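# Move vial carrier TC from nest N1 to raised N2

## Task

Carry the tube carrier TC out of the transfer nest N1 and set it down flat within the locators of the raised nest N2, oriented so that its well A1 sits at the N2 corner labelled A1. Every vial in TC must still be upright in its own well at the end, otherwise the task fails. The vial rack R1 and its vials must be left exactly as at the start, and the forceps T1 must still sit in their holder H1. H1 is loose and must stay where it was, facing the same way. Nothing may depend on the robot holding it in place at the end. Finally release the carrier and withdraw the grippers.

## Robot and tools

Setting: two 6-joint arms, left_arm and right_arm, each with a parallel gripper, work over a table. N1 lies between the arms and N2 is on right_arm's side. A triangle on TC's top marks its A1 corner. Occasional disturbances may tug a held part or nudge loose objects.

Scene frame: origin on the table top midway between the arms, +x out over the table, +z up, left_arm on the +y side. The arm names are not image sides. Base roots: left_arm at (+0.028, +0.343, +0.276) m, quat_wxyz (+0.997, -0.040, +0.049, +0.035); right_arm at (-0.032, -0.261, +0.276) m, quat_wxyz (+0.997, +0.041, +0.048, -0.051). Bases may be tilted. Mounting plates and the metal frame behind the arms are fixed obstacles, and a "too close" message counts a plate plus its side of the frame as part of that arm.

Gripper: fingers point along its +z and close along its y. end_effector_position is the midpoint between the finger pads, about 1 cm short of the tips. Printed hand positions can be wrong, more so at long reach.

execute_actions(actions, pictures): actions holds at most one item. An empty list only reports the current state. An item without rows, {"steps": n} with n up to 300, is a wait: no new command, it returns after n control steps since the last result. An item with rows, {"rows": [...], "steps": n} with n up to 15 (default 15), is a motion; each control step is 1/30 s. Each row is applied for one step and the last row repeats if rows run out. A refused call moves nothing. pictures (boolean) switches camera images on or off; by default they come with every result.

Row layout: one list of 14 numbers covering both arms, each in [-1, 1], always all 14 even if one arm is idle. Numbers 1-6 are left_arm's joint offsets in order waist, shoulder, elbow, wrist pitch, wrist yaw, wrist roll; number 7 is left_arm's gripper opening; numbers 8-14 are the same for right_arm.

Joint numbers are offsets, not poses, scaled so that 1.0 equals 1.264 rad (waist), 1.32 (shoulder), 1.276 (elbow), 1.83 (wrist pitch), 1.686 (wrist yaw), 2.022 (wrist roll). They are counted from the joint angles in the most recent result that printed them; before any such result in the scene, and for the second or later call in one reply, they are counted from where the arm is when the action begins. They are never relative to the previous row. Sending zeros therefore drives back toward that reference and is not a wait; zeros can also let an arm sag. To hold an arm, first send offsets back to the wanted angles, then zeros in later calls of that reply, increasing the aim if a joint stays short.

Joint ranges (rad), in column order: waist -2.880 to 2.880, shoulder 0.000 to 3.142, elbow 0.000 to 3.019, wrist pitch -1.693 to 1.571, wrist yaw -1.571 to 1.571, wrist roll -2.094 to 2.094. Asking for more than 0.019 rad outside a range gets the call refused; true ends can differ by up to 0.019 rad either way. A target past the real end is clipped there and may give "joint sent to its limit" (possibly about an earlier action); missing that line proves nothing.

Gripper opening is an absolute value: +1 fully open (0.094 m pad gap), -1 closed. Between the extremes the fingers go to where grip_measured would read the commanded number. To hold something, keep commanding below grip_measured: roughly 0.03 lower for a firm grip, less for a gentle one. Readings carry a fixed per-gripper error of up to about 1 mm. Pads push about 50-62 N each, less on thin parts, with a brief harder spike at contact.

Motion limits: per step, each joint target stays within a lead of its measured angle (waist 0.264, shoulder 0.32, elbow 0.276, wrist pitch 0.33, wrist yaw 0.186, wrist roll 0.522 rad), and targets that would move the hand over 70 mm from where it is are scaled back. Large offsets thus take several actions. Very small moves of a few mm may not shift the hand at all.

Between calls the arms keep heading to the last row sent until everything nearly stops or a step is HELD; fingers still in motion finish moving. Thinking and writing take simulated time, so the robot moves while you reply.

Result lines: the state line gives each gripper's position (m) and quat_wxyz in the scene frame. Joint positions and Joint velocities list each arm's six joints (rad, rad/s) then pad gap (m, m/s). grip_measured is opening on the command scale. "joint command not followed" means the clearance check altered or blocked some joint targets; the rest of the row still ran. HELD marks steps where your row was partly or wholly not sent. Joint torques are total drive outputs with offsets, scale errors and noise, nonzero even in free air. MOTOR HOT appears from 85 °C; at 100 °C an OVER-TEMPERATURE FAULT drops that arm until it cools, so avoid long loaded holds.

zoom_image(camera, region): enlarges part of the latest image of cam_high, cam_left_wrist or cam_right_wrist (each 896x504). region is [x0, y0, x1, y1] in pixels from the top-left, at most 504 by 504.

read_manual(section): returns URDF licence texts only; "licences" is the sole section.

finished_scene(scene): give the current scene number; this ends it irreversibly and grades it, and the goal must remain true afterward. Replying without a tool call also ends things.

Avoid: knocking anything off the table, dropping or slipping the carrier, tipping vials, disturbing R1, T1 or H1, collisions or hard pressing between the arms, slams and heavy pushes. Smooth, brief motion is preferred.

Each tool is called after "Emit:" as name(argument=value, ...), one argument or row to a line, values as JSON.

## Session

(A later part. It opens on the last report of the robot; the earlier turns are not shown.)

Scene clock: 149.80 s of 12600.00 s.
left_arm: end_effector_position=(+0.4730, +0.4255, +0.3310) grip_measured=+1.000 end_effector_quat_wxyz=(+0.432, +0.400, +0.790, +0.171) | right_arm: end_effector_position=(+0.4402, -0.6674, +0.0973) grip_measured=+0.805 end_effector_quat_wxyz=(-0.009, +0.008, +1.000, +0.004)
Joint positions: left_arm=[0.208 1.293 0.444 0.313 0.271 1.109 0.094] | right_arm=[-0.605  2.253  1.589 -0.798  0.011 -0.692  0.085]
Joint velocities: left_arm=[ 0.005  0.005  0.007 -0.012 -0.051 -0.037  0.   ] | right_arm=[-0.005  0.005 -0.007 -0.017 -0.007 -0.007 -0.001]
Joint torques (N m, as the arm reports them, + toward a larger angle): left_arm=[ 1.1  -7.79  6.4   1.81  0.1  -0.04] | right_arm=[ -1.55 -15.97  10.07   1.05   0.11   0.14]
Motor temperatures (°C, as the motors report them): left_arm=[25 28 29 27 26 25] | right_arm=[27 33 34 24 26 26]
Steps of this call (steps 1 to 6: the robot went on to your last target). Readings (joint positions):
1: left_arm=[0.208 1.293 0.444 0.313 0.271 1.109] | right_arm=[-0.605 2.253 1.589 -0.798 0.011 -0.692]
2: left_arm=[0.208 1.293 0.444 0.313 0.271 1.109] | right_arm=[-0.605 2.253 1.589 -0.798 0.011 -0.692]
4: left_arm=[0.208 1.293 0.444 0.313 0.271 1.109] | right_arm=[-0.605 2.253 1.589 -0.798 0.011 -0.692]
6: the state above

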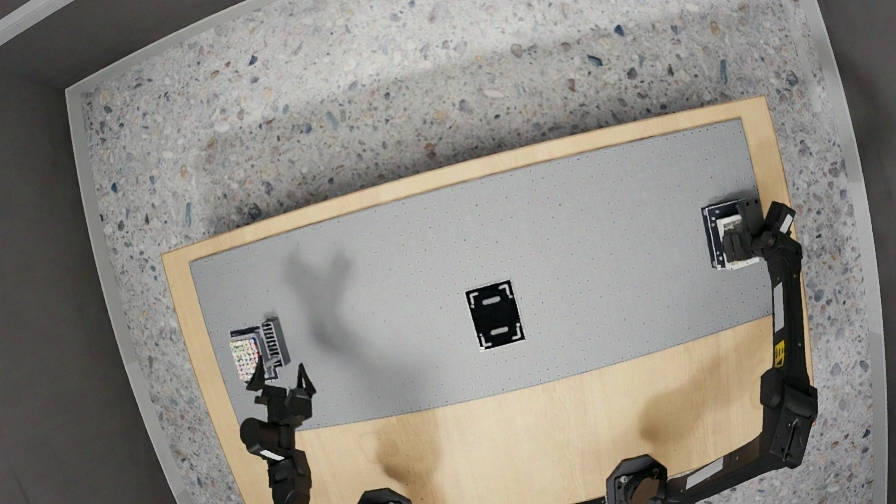

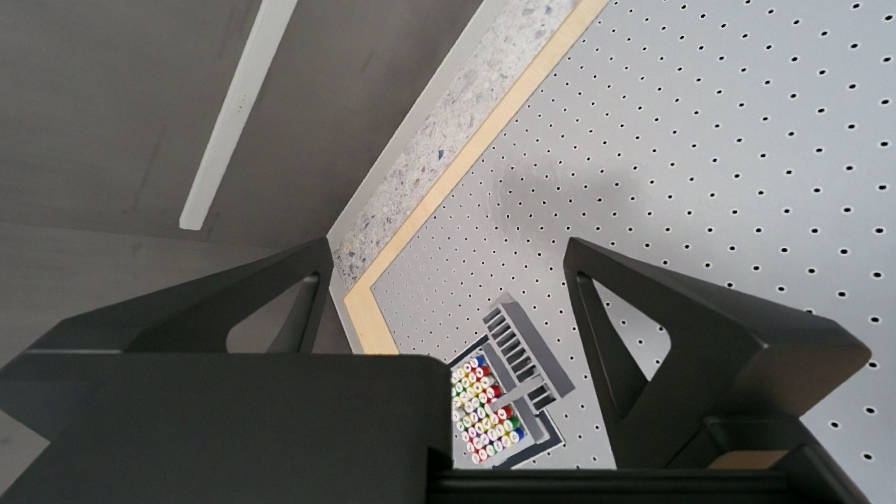

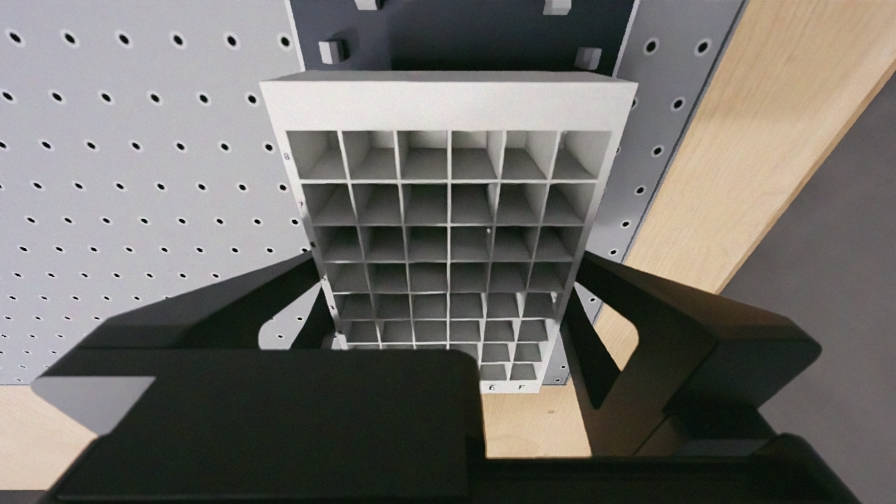

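Emit:
execute_actions(
  actions=[
    {"rows":[[0,0,0,0,0,0,1,0,0,0.04,0.004,0,0.01,0.77],[0,0,0,0,0,0,1,0,0,0.046,0.004,0,0.013,0.77],[0,0,0,0,0,0,1,0,0,0.052,0.004,0,0.016,0.77]],"steps":15},
  ],
)

Scene clock: 152.33 s of 12600.00 s.
left_arm: end_effector_position=(+0.4730, +0.4255, +0.3310) grip_measured=+1.000 end_effector_quat_wxyz=(+0.432, +0.400, +0.790, +0.171) | right_arm: end_effector_position=(+0.4489, -0.6749, +0.1031) grip_measured=+0.805 end_effector_quat_wxyz=(-0.000, +0.016, +1.000, -0.003)
Joint positions: left_arm=[0.208 1.293 0.444 0.313 0.271 1.109 0.094] | right_arm=[-0.605  2.254  1.612 -0.798  0.011 -0.677  0.085]
Joint velocities: left_arm=[ 0.005  0.005 -0.002  0.007 -0.037 -0.037  0.   ] | right_arm=[-0.024 -0.005 -0.002 -0.012  0.022 -0.051 -0.001]
Joint torques (N m, as the arm reports them, + toward a larger angle): left_arm=[ 0.91 -8.01  6.5   1.67  0.08 -0.04] | right_arm=[ -2.29 -16.8    9.98   0.87  -0.08   0.12]
Motor temperatures (°C, as the motors report them): left_arm=[25 28 29 27 26 25] | right_arm=[27 33 34 24 26 26]
Steps of this call (steps 1 to 15: the robot went on to your last target; steps 16 to 61: nothing new was sent; steps 62 to 76: all 15 steps of this action). Readings (joint positions):
62: left_arm=[0.208 1.293 0.444 0.313 0.271 1.109] | right_arm=[-0.605 2.253 1.589 -0.798 0.011 -0.691]
63: left_arm=[0.208 1.293 0.444 0.313 0.271 1.109] | right_arm=[-0.605 2.253 1.590 -0.798 0.011 -0.690]
65: left_arm=[0.208 1.293 0.444 0.313 0.271 1.109] | right_arm=[-0.605 2.254 1.595 -0.798 0.011 -0.686]
69: left_arm=[0.208 1.293 0.444 0.313 0.271 1.109] | right_arm=[-0.605 2.254 1.609 -0.798 0.011 -0.680]
76: the state above

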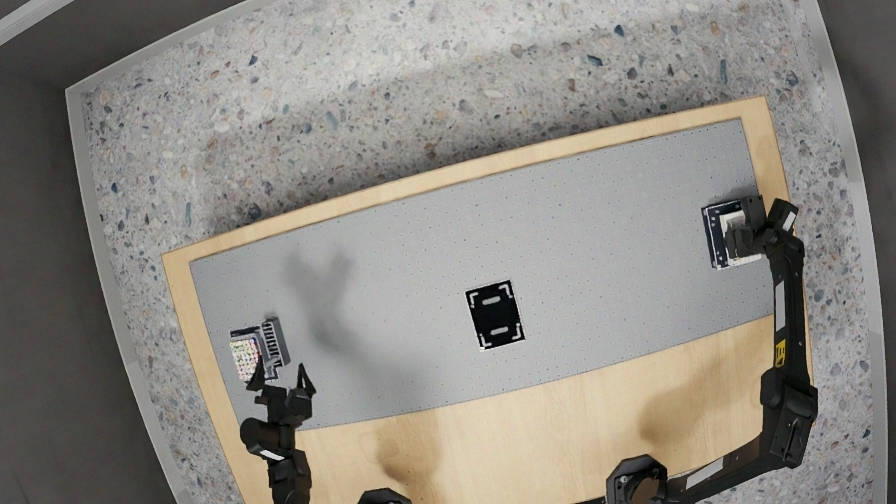

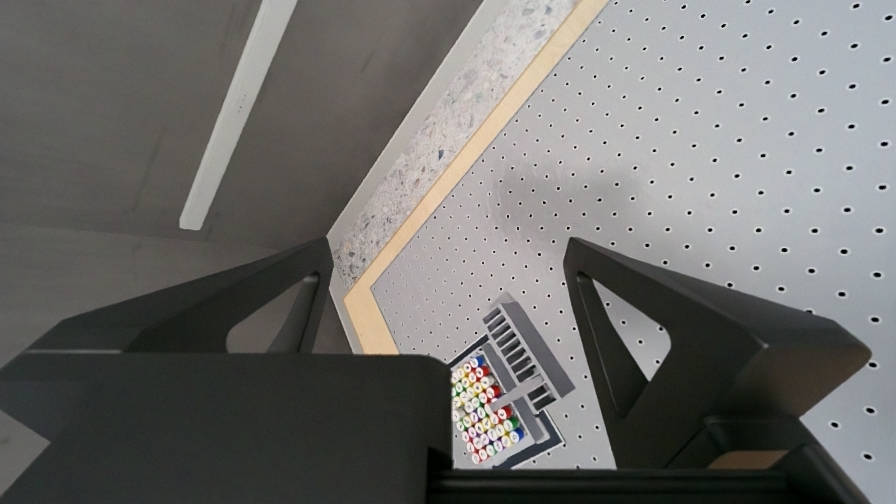

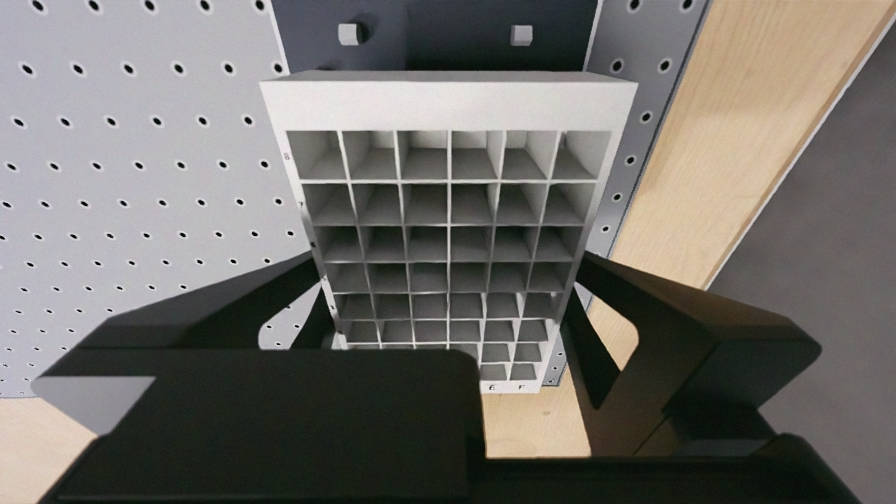

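Emit:
execute_actions(
  actions=[
    {"rows":[[0,0,0,0,0,0,1,0.01,0.006,0.034,0.006,0,0.008,0.77],[0,0,0,0,0,0,1,0.013,0.009,0.035,0.008,0,0.01,0.77],[0,0,0,0,0,0,1,0.016,0.012,0.036,0.01,0,0.012,0.77],[0,0,0,0,0,0,1,0.017,0.015,0.037,0.012,0,0.013,0.77],[0,0,0,0,0,0,1,0.017,0.018,0.038,0.014,0,0.013,0.77],[0,0,0,0,0,0,1,0.017,0.021,0.039,0.016,0,0.013,0.77],[0,0,0,0,0,0,1,0.017,0.024,0.04,0.017,0,0.013,0.77]],"steps":15},
  ],
  pictures=false,
)

Emit:
execute_actions(
  actions=[
    {"steps":6},
  ],
)

Scene clock: 159.07 s of 12600.00 s.
left_arm: end_effector_position=(+0.4730, +0.4255, +0.3310) grip_measured=+1.000 end_effector_quat_wxyz=(+0.432, +0.400, +0.790, +0.171) | right_arm: end_effector_position=(+0.4532, -0.6661, +0.0870) grip_measured=+0.805 end_effector_quat_wxyz=(-0.002, +0.013, +1.000, +0.000)
Joint positions: left_arm=[0.208 1.293 0.444 0.313 0.271 1.109 0.094] | right_arm=[-0.59   2.283  1.616 -0.781  0.011 -0.668  0.085]
Joint velocities: left_arm=[-0.005 -0.005  0.012 -0.007 -0.022 -0.007  0.   ] | right_arm=[-0.015  0.015 -0.022 -0.007  0.007  0.007  0.   ]
Joint torques (N m, as the arm reports them, + toward a larger angle): left_arm=[ 0.54 -8.3   6.32  1.75  0.11 -0.01] | right_arm=[ -1.66 -16.49  10.04   1.05  -0.05   0.16]
Motor temperatures (°C, as the motors report them): left_arm=[25 28 29 27 26 25] | right_arm=[27 33 34 24 26 26]
Steps of this call (steps 1 to 15: the robot went on to your last target; steps 16 to 90: nothing new was sent; then 3.23 s passed at rest; steps 91 to 105: all 15 steps of this action). Readings (joint positions):
91: left_arm=[0.208 1.293 0.444 0.313 0.271 1.109] | right_arm=[-0.605 2.254 1.612 -0.798 0.011 -0.676]
92: left_arm=[0.208 1.293 0.444 0.313 0.271 1.109] | right_arm=[-0.605 2.254 1.612 -0.798 0.011 -0.676]
94: left_arm=[0.208 1.293 0.444 0.313 0.271 1.109] | right_arm=[-0.603 2.255 1.612 -0.796 0.011 -0.674]
98: left_arm=[0.208 1.293 0.444 0.313 0.271 1.109] | right_arm=[-0.596 2.266 1.615 -0.785 0.011 -0.670]
105: the state above

Scene clock: 159.27 s of 12600.00 s.
left_arm: end_effector_position=(+0.4730, +0.4255, +0.3310) grip_measured=+1.000 end_effector_quat_wxyz=(+0.432, +0.400, +0.790, +0.171) | right_arm: end_effector_position=(+0.4532, -0.6661, +0.0870) grip_measured=+0.805 end_effector_quat_wxyz=(-0.002, +0.013, +1.000, +0.000)
Joint positions: left_arm=[0.208 1.293 0.444 0.313 0.271 1.109 0.094] | right_arm=[-0.59   2.283  1.616 -0.781  0.011 -0.668  0.085]
Joint velocities: left_arm=[-0.005 -0.005  0.012 -0.002 -0.007  0.022  0.   ] | right_arm=[ 0.015  0.005 -0.007 -0.002 -0.051 -0.037 -0.   ]
Joint torques (N m, as the arm reports them, + toward a larger angle): left_arm=[ 1.22 -7.77  6.49  1.78  0.11 -0.01] | right_arm=[ -1.36 -16.63  10.07   1.04  -0.07   0.11]
Motor temperatures (°C, as the motors report them): left_arm=[25 28 29 27 26 25] | right_arm=[27 33 34 24 26 26]
Steps of this call (steps 1 to 6: the robot went on to your last target). Readings (joint positions):
1: left_arm=[0.208 1.293 0.444 0.313 0.271 1.109] | right_arm=[-0.590 2.283 1.616 -0.781 0.011 -0.668]
2: left_arm=[0.208 1.293 0.444 0.313 0.271 1.109] | right_arm=[-0.590 2.283 1.616 -0.781 0.011 -0.668]
4: left_arm=[0.208 1.293 0.444 0.313 0.271 1.109] | right_arm=[-0.590 2.283 1.616 -0.781 0.011 -0.668]
6: the state above

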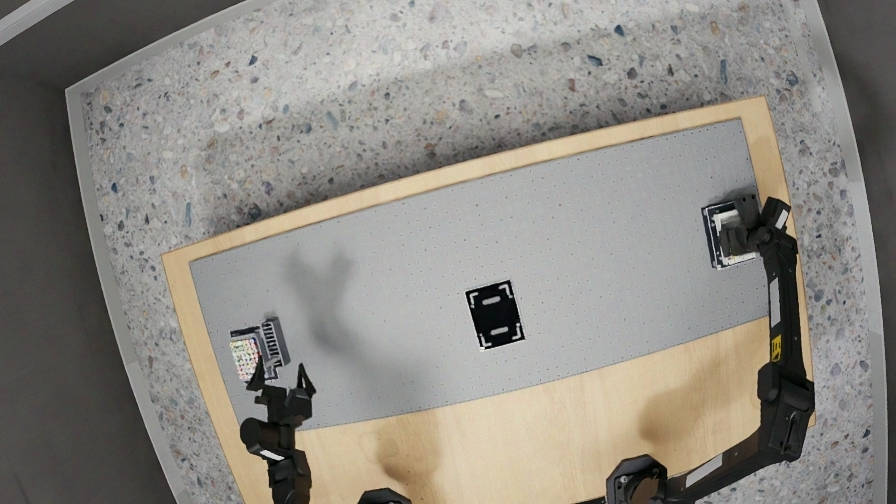

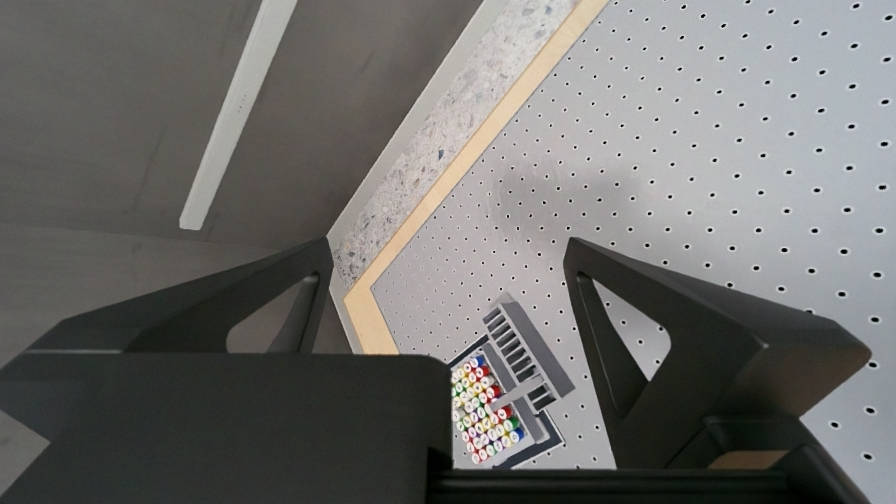

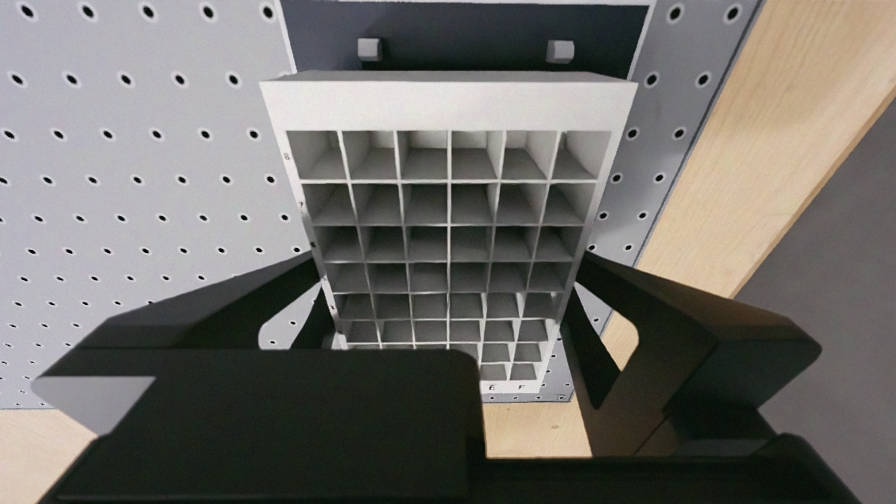

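Emit:
execute_actions(
  actions=[
    {"rows":[[0,0,0,0,0,0,1,-0.008,0,0.038,0.002,0,0.005,0.77],[0,0,0,0,0,0,1,-0.011,0,0.042,0.002,0,0.005,0.77]],"steps":15},
  ],
)

Scene clock: 169.07 s of 12600.00 s.
left_arm: end_effector_position=(+0.4730, +0.4255, +0.3310) grip_measured=+1.000 end_effector_quat_wxyz=(+0.432, +0.400, +0.790, +0.171) | right_arm: end_effector_position=(+0.4540, -0.6703, +0.0887) grip_measured=+0.805 end_effector_quat_wxyz=(-0.000, +0.015, +1.000, -0.002)
Joint positions: left_arm=[0.208 1.293 0.444 0.313 0.271 1.109 0.094] | right_arm=[-0.595  2.283  1.623 -0.781  0.011 -0.668  0.085]
Joint velocities: left_arm=[ 0.005 -0.005 -0.002  0.002 -0.037  0.007  0.   ] | right_arm=[-0.024  0.005  0.002  0.012  0.037  0.066  0.001]
Joint torques (N m, as the arm reports them, + toward a larger angle): left_arm=[ 1.23 -8.08  6.38  1.75  0.1  -0.02] | right_arm=[ -2.95 -16.75  10.15   0.67  -0.08   0.05]
Motor temperatures (°C, as the motors report them): left_arm=[25 28 29 27 26 25] | right_arm=[27 33 35 24 26 26]
Steps of this call (steps 1 to 15: the robot went on to your last target; steps 16 to 90: nothing new was sent; then 6.30 s passed at rest; steps 91 to 105: all 15 steps of this action). Readings (joint positions):
91: left_arm=[0.208 1.293 0.444 0.313 0.271 1.109] | right_arm=[-0.590 2.283 1.616 -0.781 0.011 -0.668]
92: left_arm=[0.208 1.293 0.444 0.313 0.271 1.109] | right_arm=[-0.590 2.283 1.617 -0.781 0.011 -0.668]
94: left_arm=[0.208 1.293 0.444 0.313 0.271 1.109] | right_arm=[-0.591 2.283 1.618 -0.781 0.011 -0.668]
98: left_arm=[0.208 1.293 0.444 0.313 0.271 1.109] | right_arm=[-0.593 2.283 1.622 -0.781 0.011 -0.668]
105: the state above

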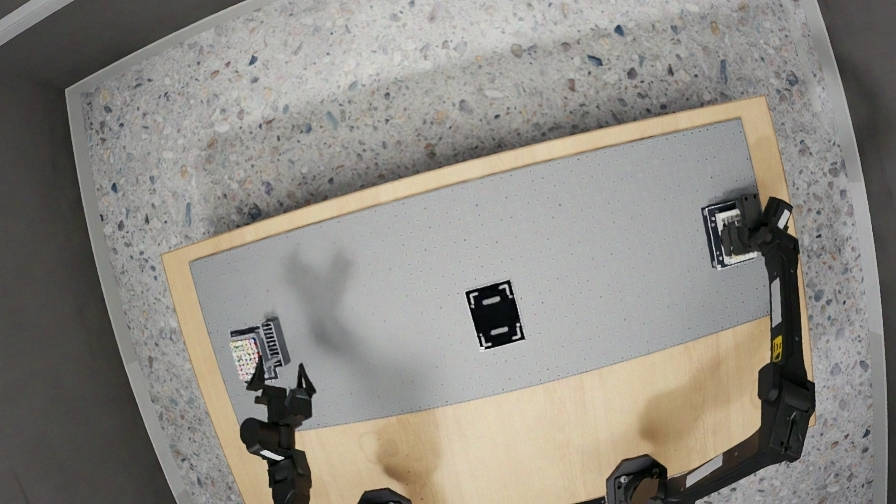

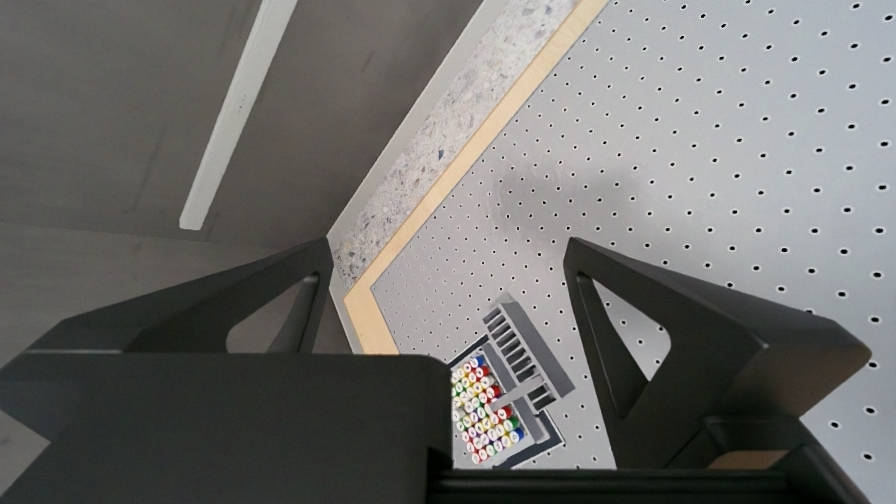

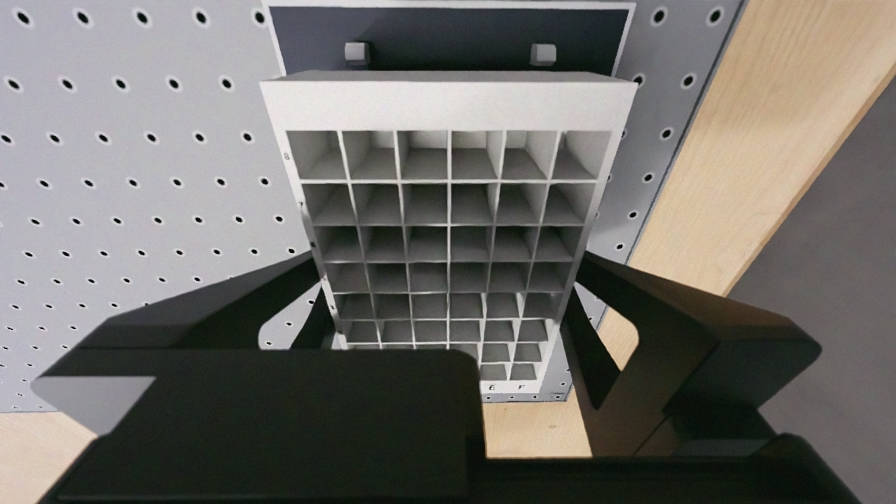

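Emit:
execute_actions(
  actions=[
    {"rows":[[0,0,0,0,0,0,1,0,0.005,0.035,0.006,0,0.008,0.77],[0,0,0,0,0,0,1,0,0.007,0.036,0.008,0,0.008,0.77],[0,0,0,0,0,0,1,0,0.009,0.037,0.01,0,0.008,0.77],[0,0,0,0,0,0,1,0,0.011,0.038,0.012,0,0.008,0.77],[0,0,0,0,0,0,1,0,0.013,0.038,0.013,0,0.008,0.77],[0,0,0,0,0,0,1,0,0.015,0.038,0.013,0,0.008,0.77]],"steps":15},
  ],
)

Scene clock: 172.47 s of 12600.00 s.
left_arm: end_effector_position=(+0.4730, +0.4255, +0.3310) grip_measured=+1.000 end_effector_quat_wxyz=(+0.432, +0.400, +0.790, +0.171) | right_arm: end_effector_position=(+0.4529, -0.6693, +0.0807) grip_measured=+0.805 end_effector_quat_wxyz=(-0.001, +0.015, +1.000, -0.001)
Joint positions: left_arm=[0.208 1.293 0.444 0.313 0.271 1.109 0.094] | right_arm=[-0.595  2.297  1.624 -0.772  0.011 -0.668  0.085]
Joint velocities: left_arm=[-0.015 -0.005 -0.007 -0.012 -0.022 -0.037  0.   ] | right_arm=[-0.034  0.015 -0.017 -0.002 -0.081  0.007  0.001]
Joint torques (N m, as the arm reports them, + toward a larger angle): left_arm=[ 1.21 -8.1   6.47  1.8   0.11 -0.04] | right_arm=[ -2.32 -16.5    9.98   1.12  -0.06   0.15]
Motor temperatures (°C, as the motors report them): left_arm=[25 28 29 27 26 25] | right_arm=[27 33 35 24 26 26]
Steps of this call (steps 1 to 15: the robot went on to your last target; steps 16 to 87: nothing new was sent; steps 88 to 102: all 15 steps of this action). Readings (joint positions):
88: left_arm=[0.208 1.293 0.444 0.313 0.271 1.109] | right_arm=[-0.595 2.283 1.623 -0.781 0.011 -0.668]
89: left_arm=[0.208 1.293 0.444 0.313 0.271 1.109] | right_arm=[-0.595 2.283 1.623 -0.781 0.011 -0.668]
91: left_arm=[0.208 1.293 0.444 0.313 0.271 1.109] | right_arm=[-0.595 2.284 1.623 -0.779 0.011 -0.668]
95: left_arm=[0.208 1.293 0.444 0.313 0.271 1.109] | right_arm=[-0.595 2.289 1.624 -0.773 0.011 -0.668]
102: the state above

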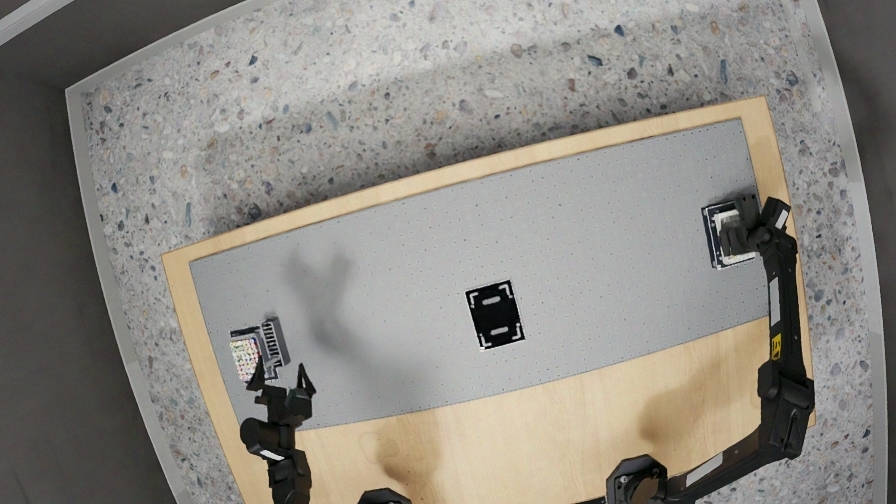

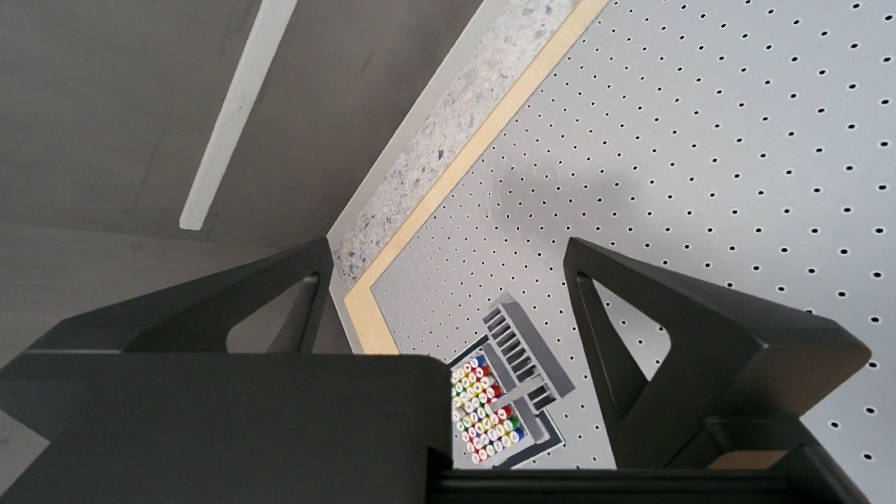

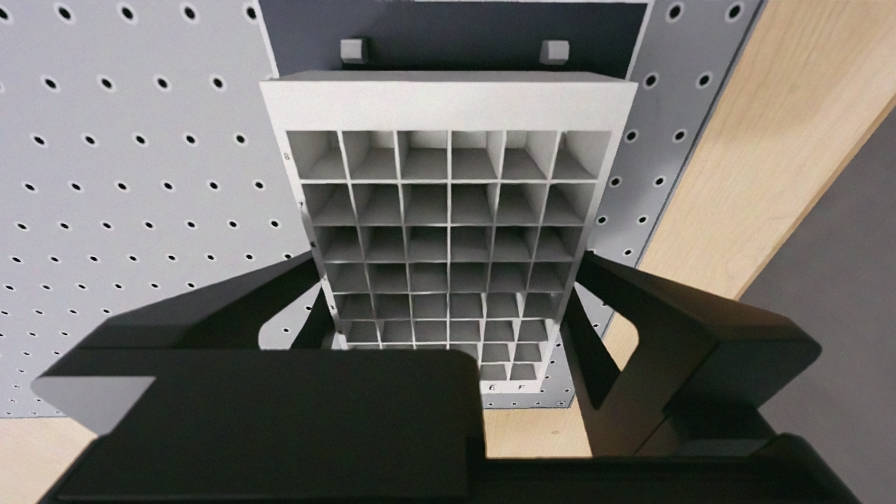

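Emit:
execute_actions(
  actions=[
    {"rows":[[0,0,0,0,0,0,1,0,0,0.041,0.004,0,0.008,0.77]],"steps":15},
  ],
)

Emit:
zoom_image(
  camera="cam_right_wrist",
  region=[220, 0, 680, 140],
)

Scene clock: 176.03 s of 12600.00 s.
left_arm: end_effector_position=(+0.4730, +0.4255, +0.3310) grip_measured=+1.000 end_effector_quat_wxyz=(+0.432, +0.400, +0.790, +0.171) | right_arm: end_effector_position=(+0.4550, -0.6711, +0.0821) grip_measured=+0.805 end_effector_quat_wxyz=(+0.001, +0.015, +1.000, -0.003)
Joint positions: left_arm=[0.208 1.293 0.444 0.313 0.271 1.109 0.094] | right_arm=[-0.595  2.297  1.63  -0.772  0.011 -0.668  0.085]
Joint velocities: left_arm=[-0.015 -0.015  0.002  0.002 -0.051 -0.081  0.   ] | right_arm=[-0.005  0.005  0.007 -0.027  0.007  0.037  0.   ]
Joint torques (N m, as the arm reports them, + toward a larger angle): left_arm=[ 1.   -7.8   6.4   1.77  0.08 -0.02] | right_arm=[ -2.04 -17.06  10.15   0.84  -0.05   0.14]
Motor temperatures (°C, as the motors report them): left_arm=[25 28 29 27 26 25] | right_arm=[27 33 35 24 26 26]
Steps of this call (steps 1 to 15: the robot went on to your last target; steps 16 to 90: nothing new was sent; then 0.07 s passed at rest; steps 91 to 105: all 15 steps of this action). Readings (joint positions):
91: left_arm=[0.208 1.293 0.444 0.313 0.271 1.109] | right_arm=[-0.595 2.297 1.625 -0.772 0.011 -0.668]
92: left_arm=[0.208 1.293 0.444 0.313 0.271 1.109] | right_arm=[-0.595 2.297 1.625 -0.772 0.011 -0.668]
94: left_arm=[0.208 1.293 0.444 0.313 0.271 1.109] | right_arm=[-0.595 2.297 1.627 -0.772 0.011 -0.668]
98: left_arm=[0.208 1.293 0.444 0.313 0.271 1.109] | right_arm=[-0.595 2.297 1.630 -0.772 0.011 -0.668]
105: the state above

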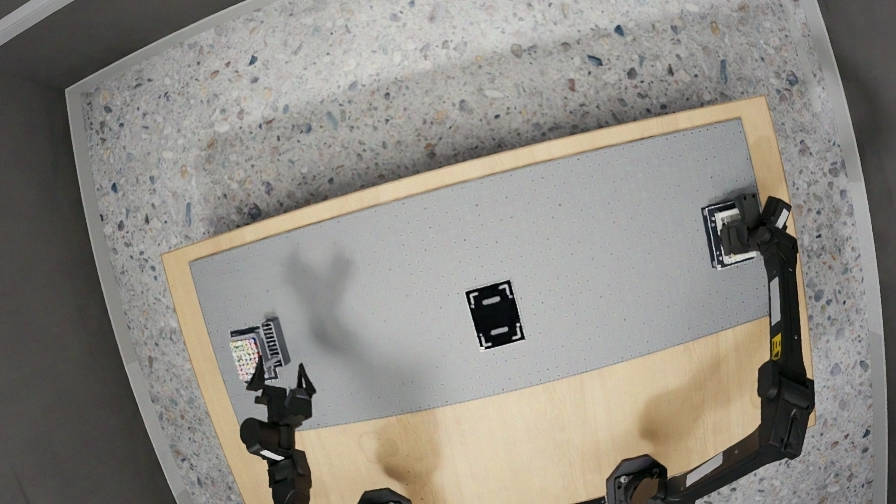

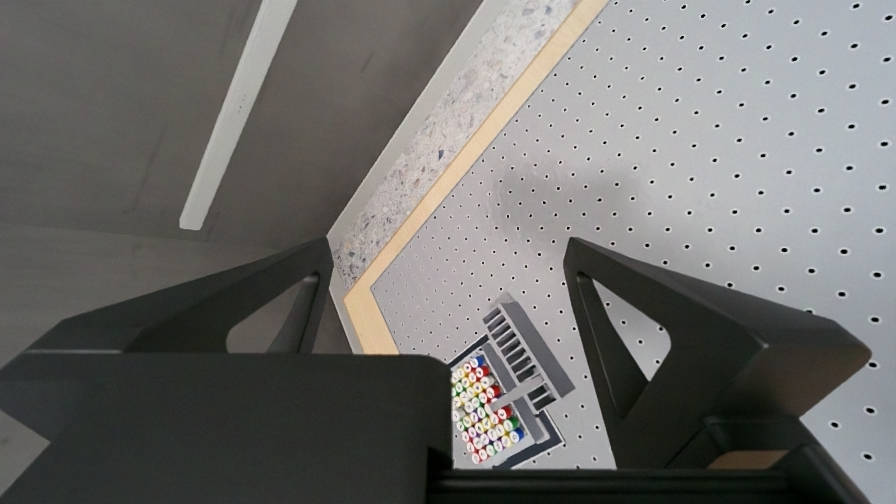

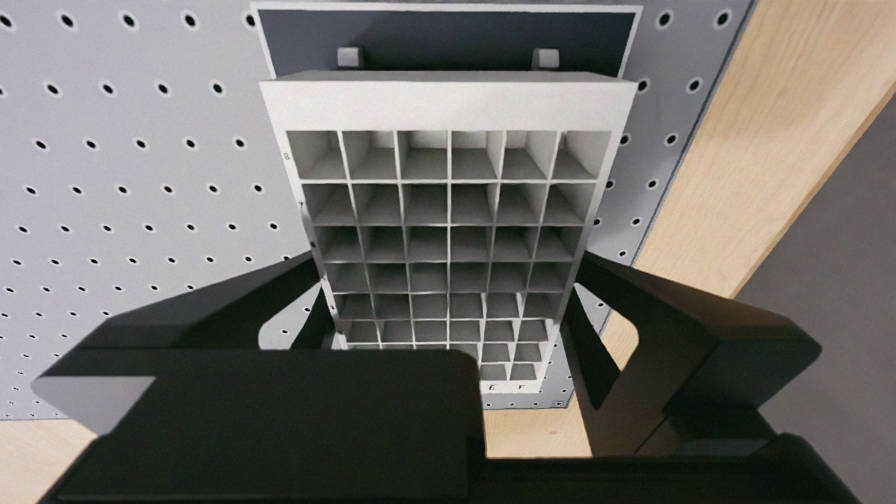

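Region (220, 0, 680, 140) of cam_right_wrist's 896x504 image, scaled by 1.096, with more detail than that image has; it fills the top 153 rows of this view, and the rest is white.

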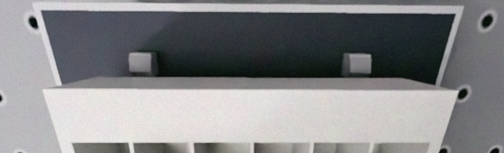

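Emit:
execute_actions(
  actions=[
    {"rows":[[0,0,0,0,0,0,1,0,0.005,0.036,0.006,0,0.006,0.77],[0,0,0,0,0,0,1,0,0.007,0.036,0.007,0,0.006,0.77],[0,0,0,0,0,0,1,0,0.009,0.037,0.008,0,0.006,0.77],[0,0,0,0,0,0,1,0,0.011,0.037,0.009,0,0.006,0.77],[0,0,0,0,0,0,1,0,0.013,0.038,0.01,0,0.006,0.77],[0,0,0,0,0,0,1,0,0.015,0.038,0.011,0,0.006,0.77],[0,0,0,0,0,0,1,0,0.017,0.038,0.012,0,0.006,0.77],[0,0,0,0,0,0,1,0,0.018,0.038,0.013,0,0.006,0.77]],"steps":15},
  ],
)

Scene clock: 180.00 s of 12600.00 s.
left_arm: end_effector_position=(+0.4730, +0.4255, +0.3310) grip_measured=+1.000 end_effector_quat_wxyz=(+0.432, +0.400, +0.790, +0.171) | right_arm: end_effector_position=(+0.4543, -0.6709, +0.0740) grip_measured=+0.805 end_effector_quat_wxyz=(+0.000, +0.016, +1.000, -0.003)
Joint positions: left_arm=[0.208 1.293 0.444 0.313 0.271 1.109 0.094] | right_arm=[-0.595  2.312  1.632 -0.761  0.012 -0.666  0.085]
Joint velocities: left_arm=[-0.015 -0.015 -0.007  0.002  0.037  0.007  0.   ] | right_arm=[-0.024  0.005  0.002  0.002  0.022 -0.022  0.   ]
Joint torques (N m, as the arm reports them, + toward a larger angle): left_arm=[ 0.67 -8.15  6.45  1.76  0.08 -0.02] | right_arm=[ -2.21 -16.1    9.9    1.11  -0.1    0.08]
Motor temperatures (°C, as the motors report them): left_arm=[25 28 29 27 26 25] | right_arm=[27 34 35 24 26 26]
Steps of this call (steps 1 to 15: the robot went on to your last target; steps 16 to 90: nothing new was sent; then 0.47 s passed at rest; steps 91 to 105: all 15 steps of this action). Readings (joint positions):
91: left_arm=[0.208 1.293 0.444 0.313 0.271 1.109] | right_arm=[-0.595 2.297 1.630 -0.772 0.011 -0.668]
92: left_arm=[0.208 1.293 0.444 0.313 0.271 1.109] | right_arm=[-0.595 2.297 1.630 -0.772 0.011 -0.668]
94: left_arm=[0.208 1.293 0.444 0.313 0.271 1.109] | right_arm=[-0.595 2.298 1.630 -0.772 0.011 -0.668]
98: left_arm=[0.208 1.293 0.444 0.313 0.271 1.109] | right_arm=[-0.595 2.303 1.630 -0.766 0.011 -0.668]
105: the state above

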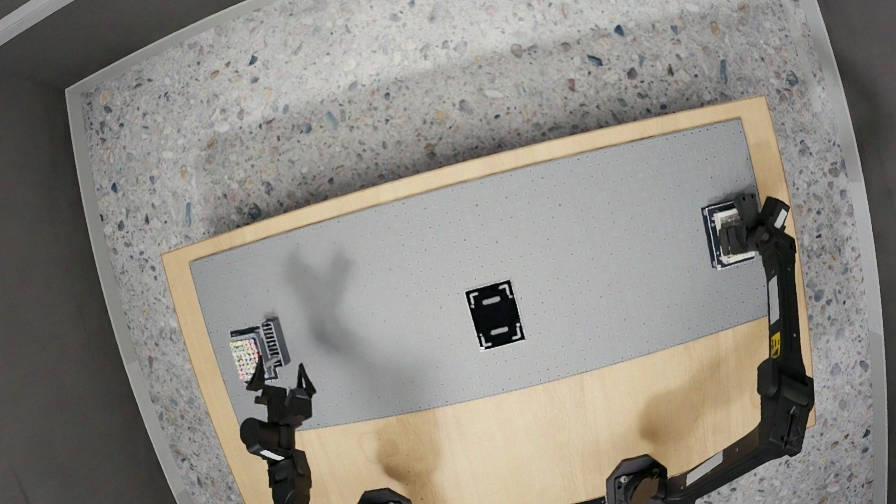

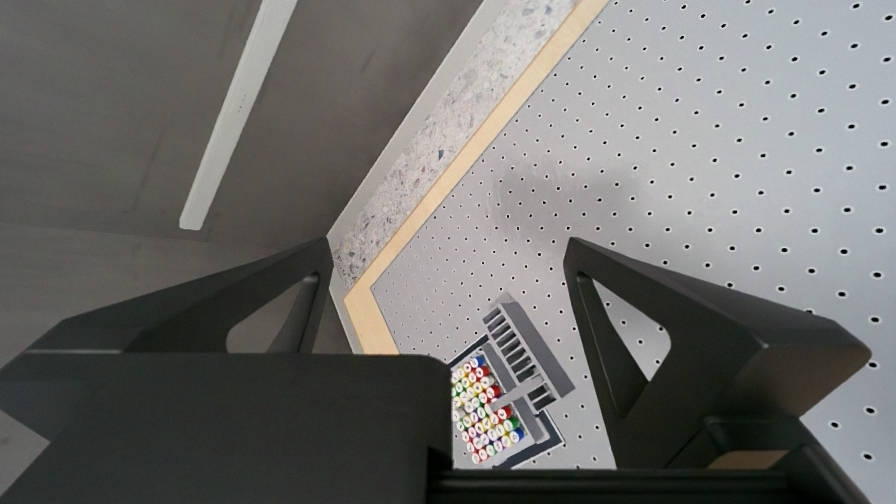

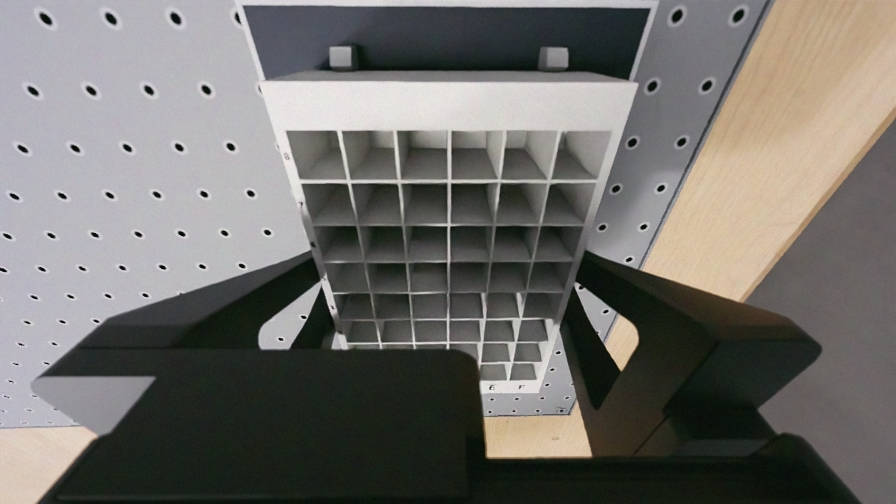

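Emit:
execute_actions(
  actions=[
    {"rows":[[0,0,0,0,0,0,1,0,0.006,0.036,0.006,0,0.006,0.77],[0,0,0,0,0,0,1,0,0.008,0.036,0.007,0,0.006,0.77],[0,0,0,0,0,0,1,0,0.01,0.036,0.008,0,0.006,0.77],[0,0,0,0,0,0,1,0,0.012,0.036,0.008,0,0.006,0.77],[0,0,0,0,0,0,1,0,0.014,0.036,0.008,0,0.006,0.77]],"steps":15},
  ],
)

Scene clock: 183.73 s of 12600.00 s.
left_arm: end_effector_position=(+0.4730, +0.4255, +0.3310) grip_measured=+1.000 end_effector_quat_wxyz=(+0.432, +0.400, +0.790, +0.171) | right_arm: end_effector_position=(+0.4542, -0.6709, +0.0709) grip_measured=+0.805 end_effector_quat_wxyz=(-0.000, +0.016, +1.000, -0.003)
Joint positions: left_arm=[0.208 1.293 0.444 0.313 0.271 1.109 0.094] | right_arm=[-0.595  2.318  1.635 -0.758  0.012 -0.666  0.085]
Joint velocities: left_arm=[-0.015  0.005  0.002 -0.002 -0.022 -0.051  0.   ] | right_arm=[-0.005  0.015 -0.002 -0.007 -0.066 -0.037 -0.   ]
Joint torques (N m, as the arm reports them, + toward a larger angle): left_arm=[ 0.89 -8.25  6.49  1.81  0.1  -0.04] | right_arm=[ -2.2  -16.08   9.66   1.    -0.09   0.08]
Motor temperatures (°C, as the motors report them): left_arm=[25 28 29 27 26 25] | right_arm=[27 34 36 24 26 26]
Steps of this call (steps 1 to 15: the robot went on to your last target; steps 16 to 90: nothing new was sent; then 0.23 s passed at rest; steps 91 to 105: all 15 steps of this action). Readings (joint positions):
91: left_arm=[0.208 1.293 0.444 0.313 0.271 1.109] | right_arm=[-0.595 2.312 1.632 -0.761 0.012 -0.666]
92: left_arm=[0.208 1.293 0.444 0.313 0.271 1.109] | right_arm=[-0.595 2.312 1.632 -0.761 0.012 -0.666]
94: left_arm=[0.208 1.293 0.444 0.313 0.271 1.109] | right_arm=[-0.595 2.312 1.632 -0.761 0.012 -0.666]
98: left_arm=[0.208 1.293 0.444 0.313 0.271 1.109] | right_arm=[-0.595 2.315 1.634 -0.759 0.012 -0.666]
105: the state above

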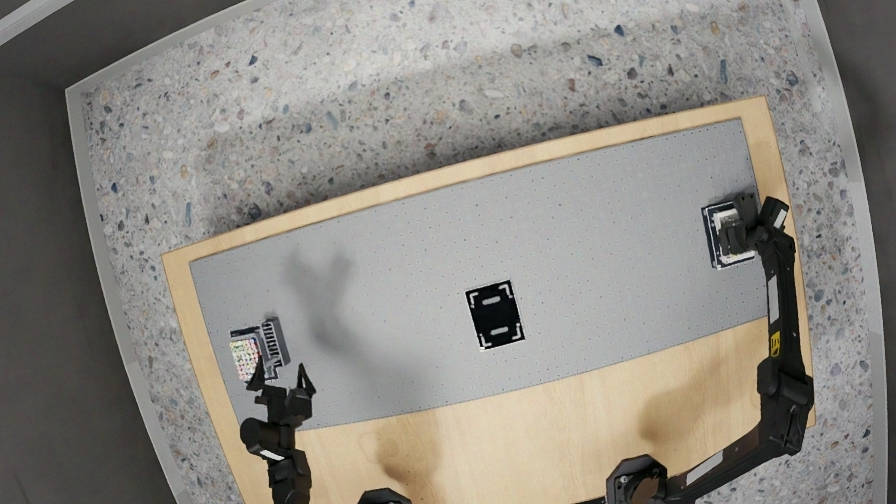

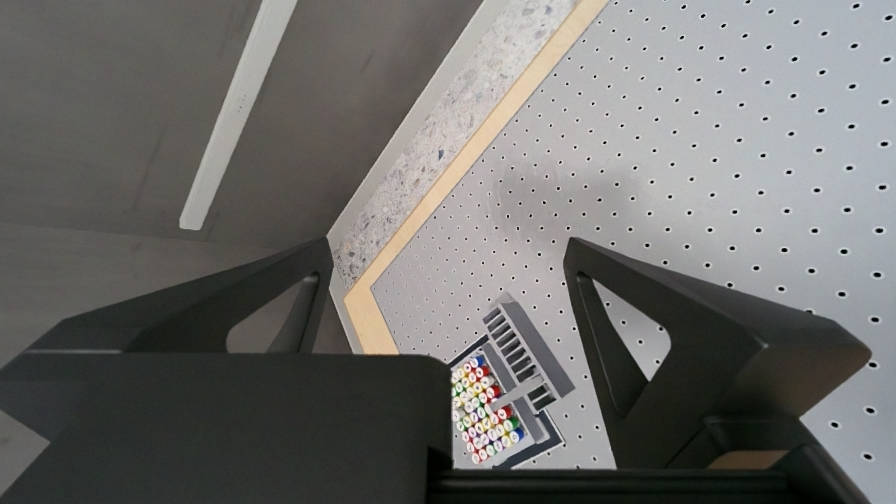

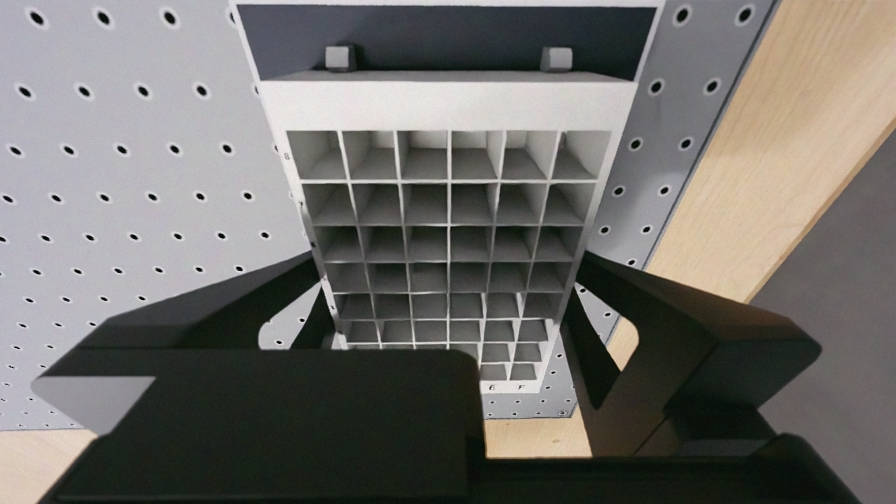

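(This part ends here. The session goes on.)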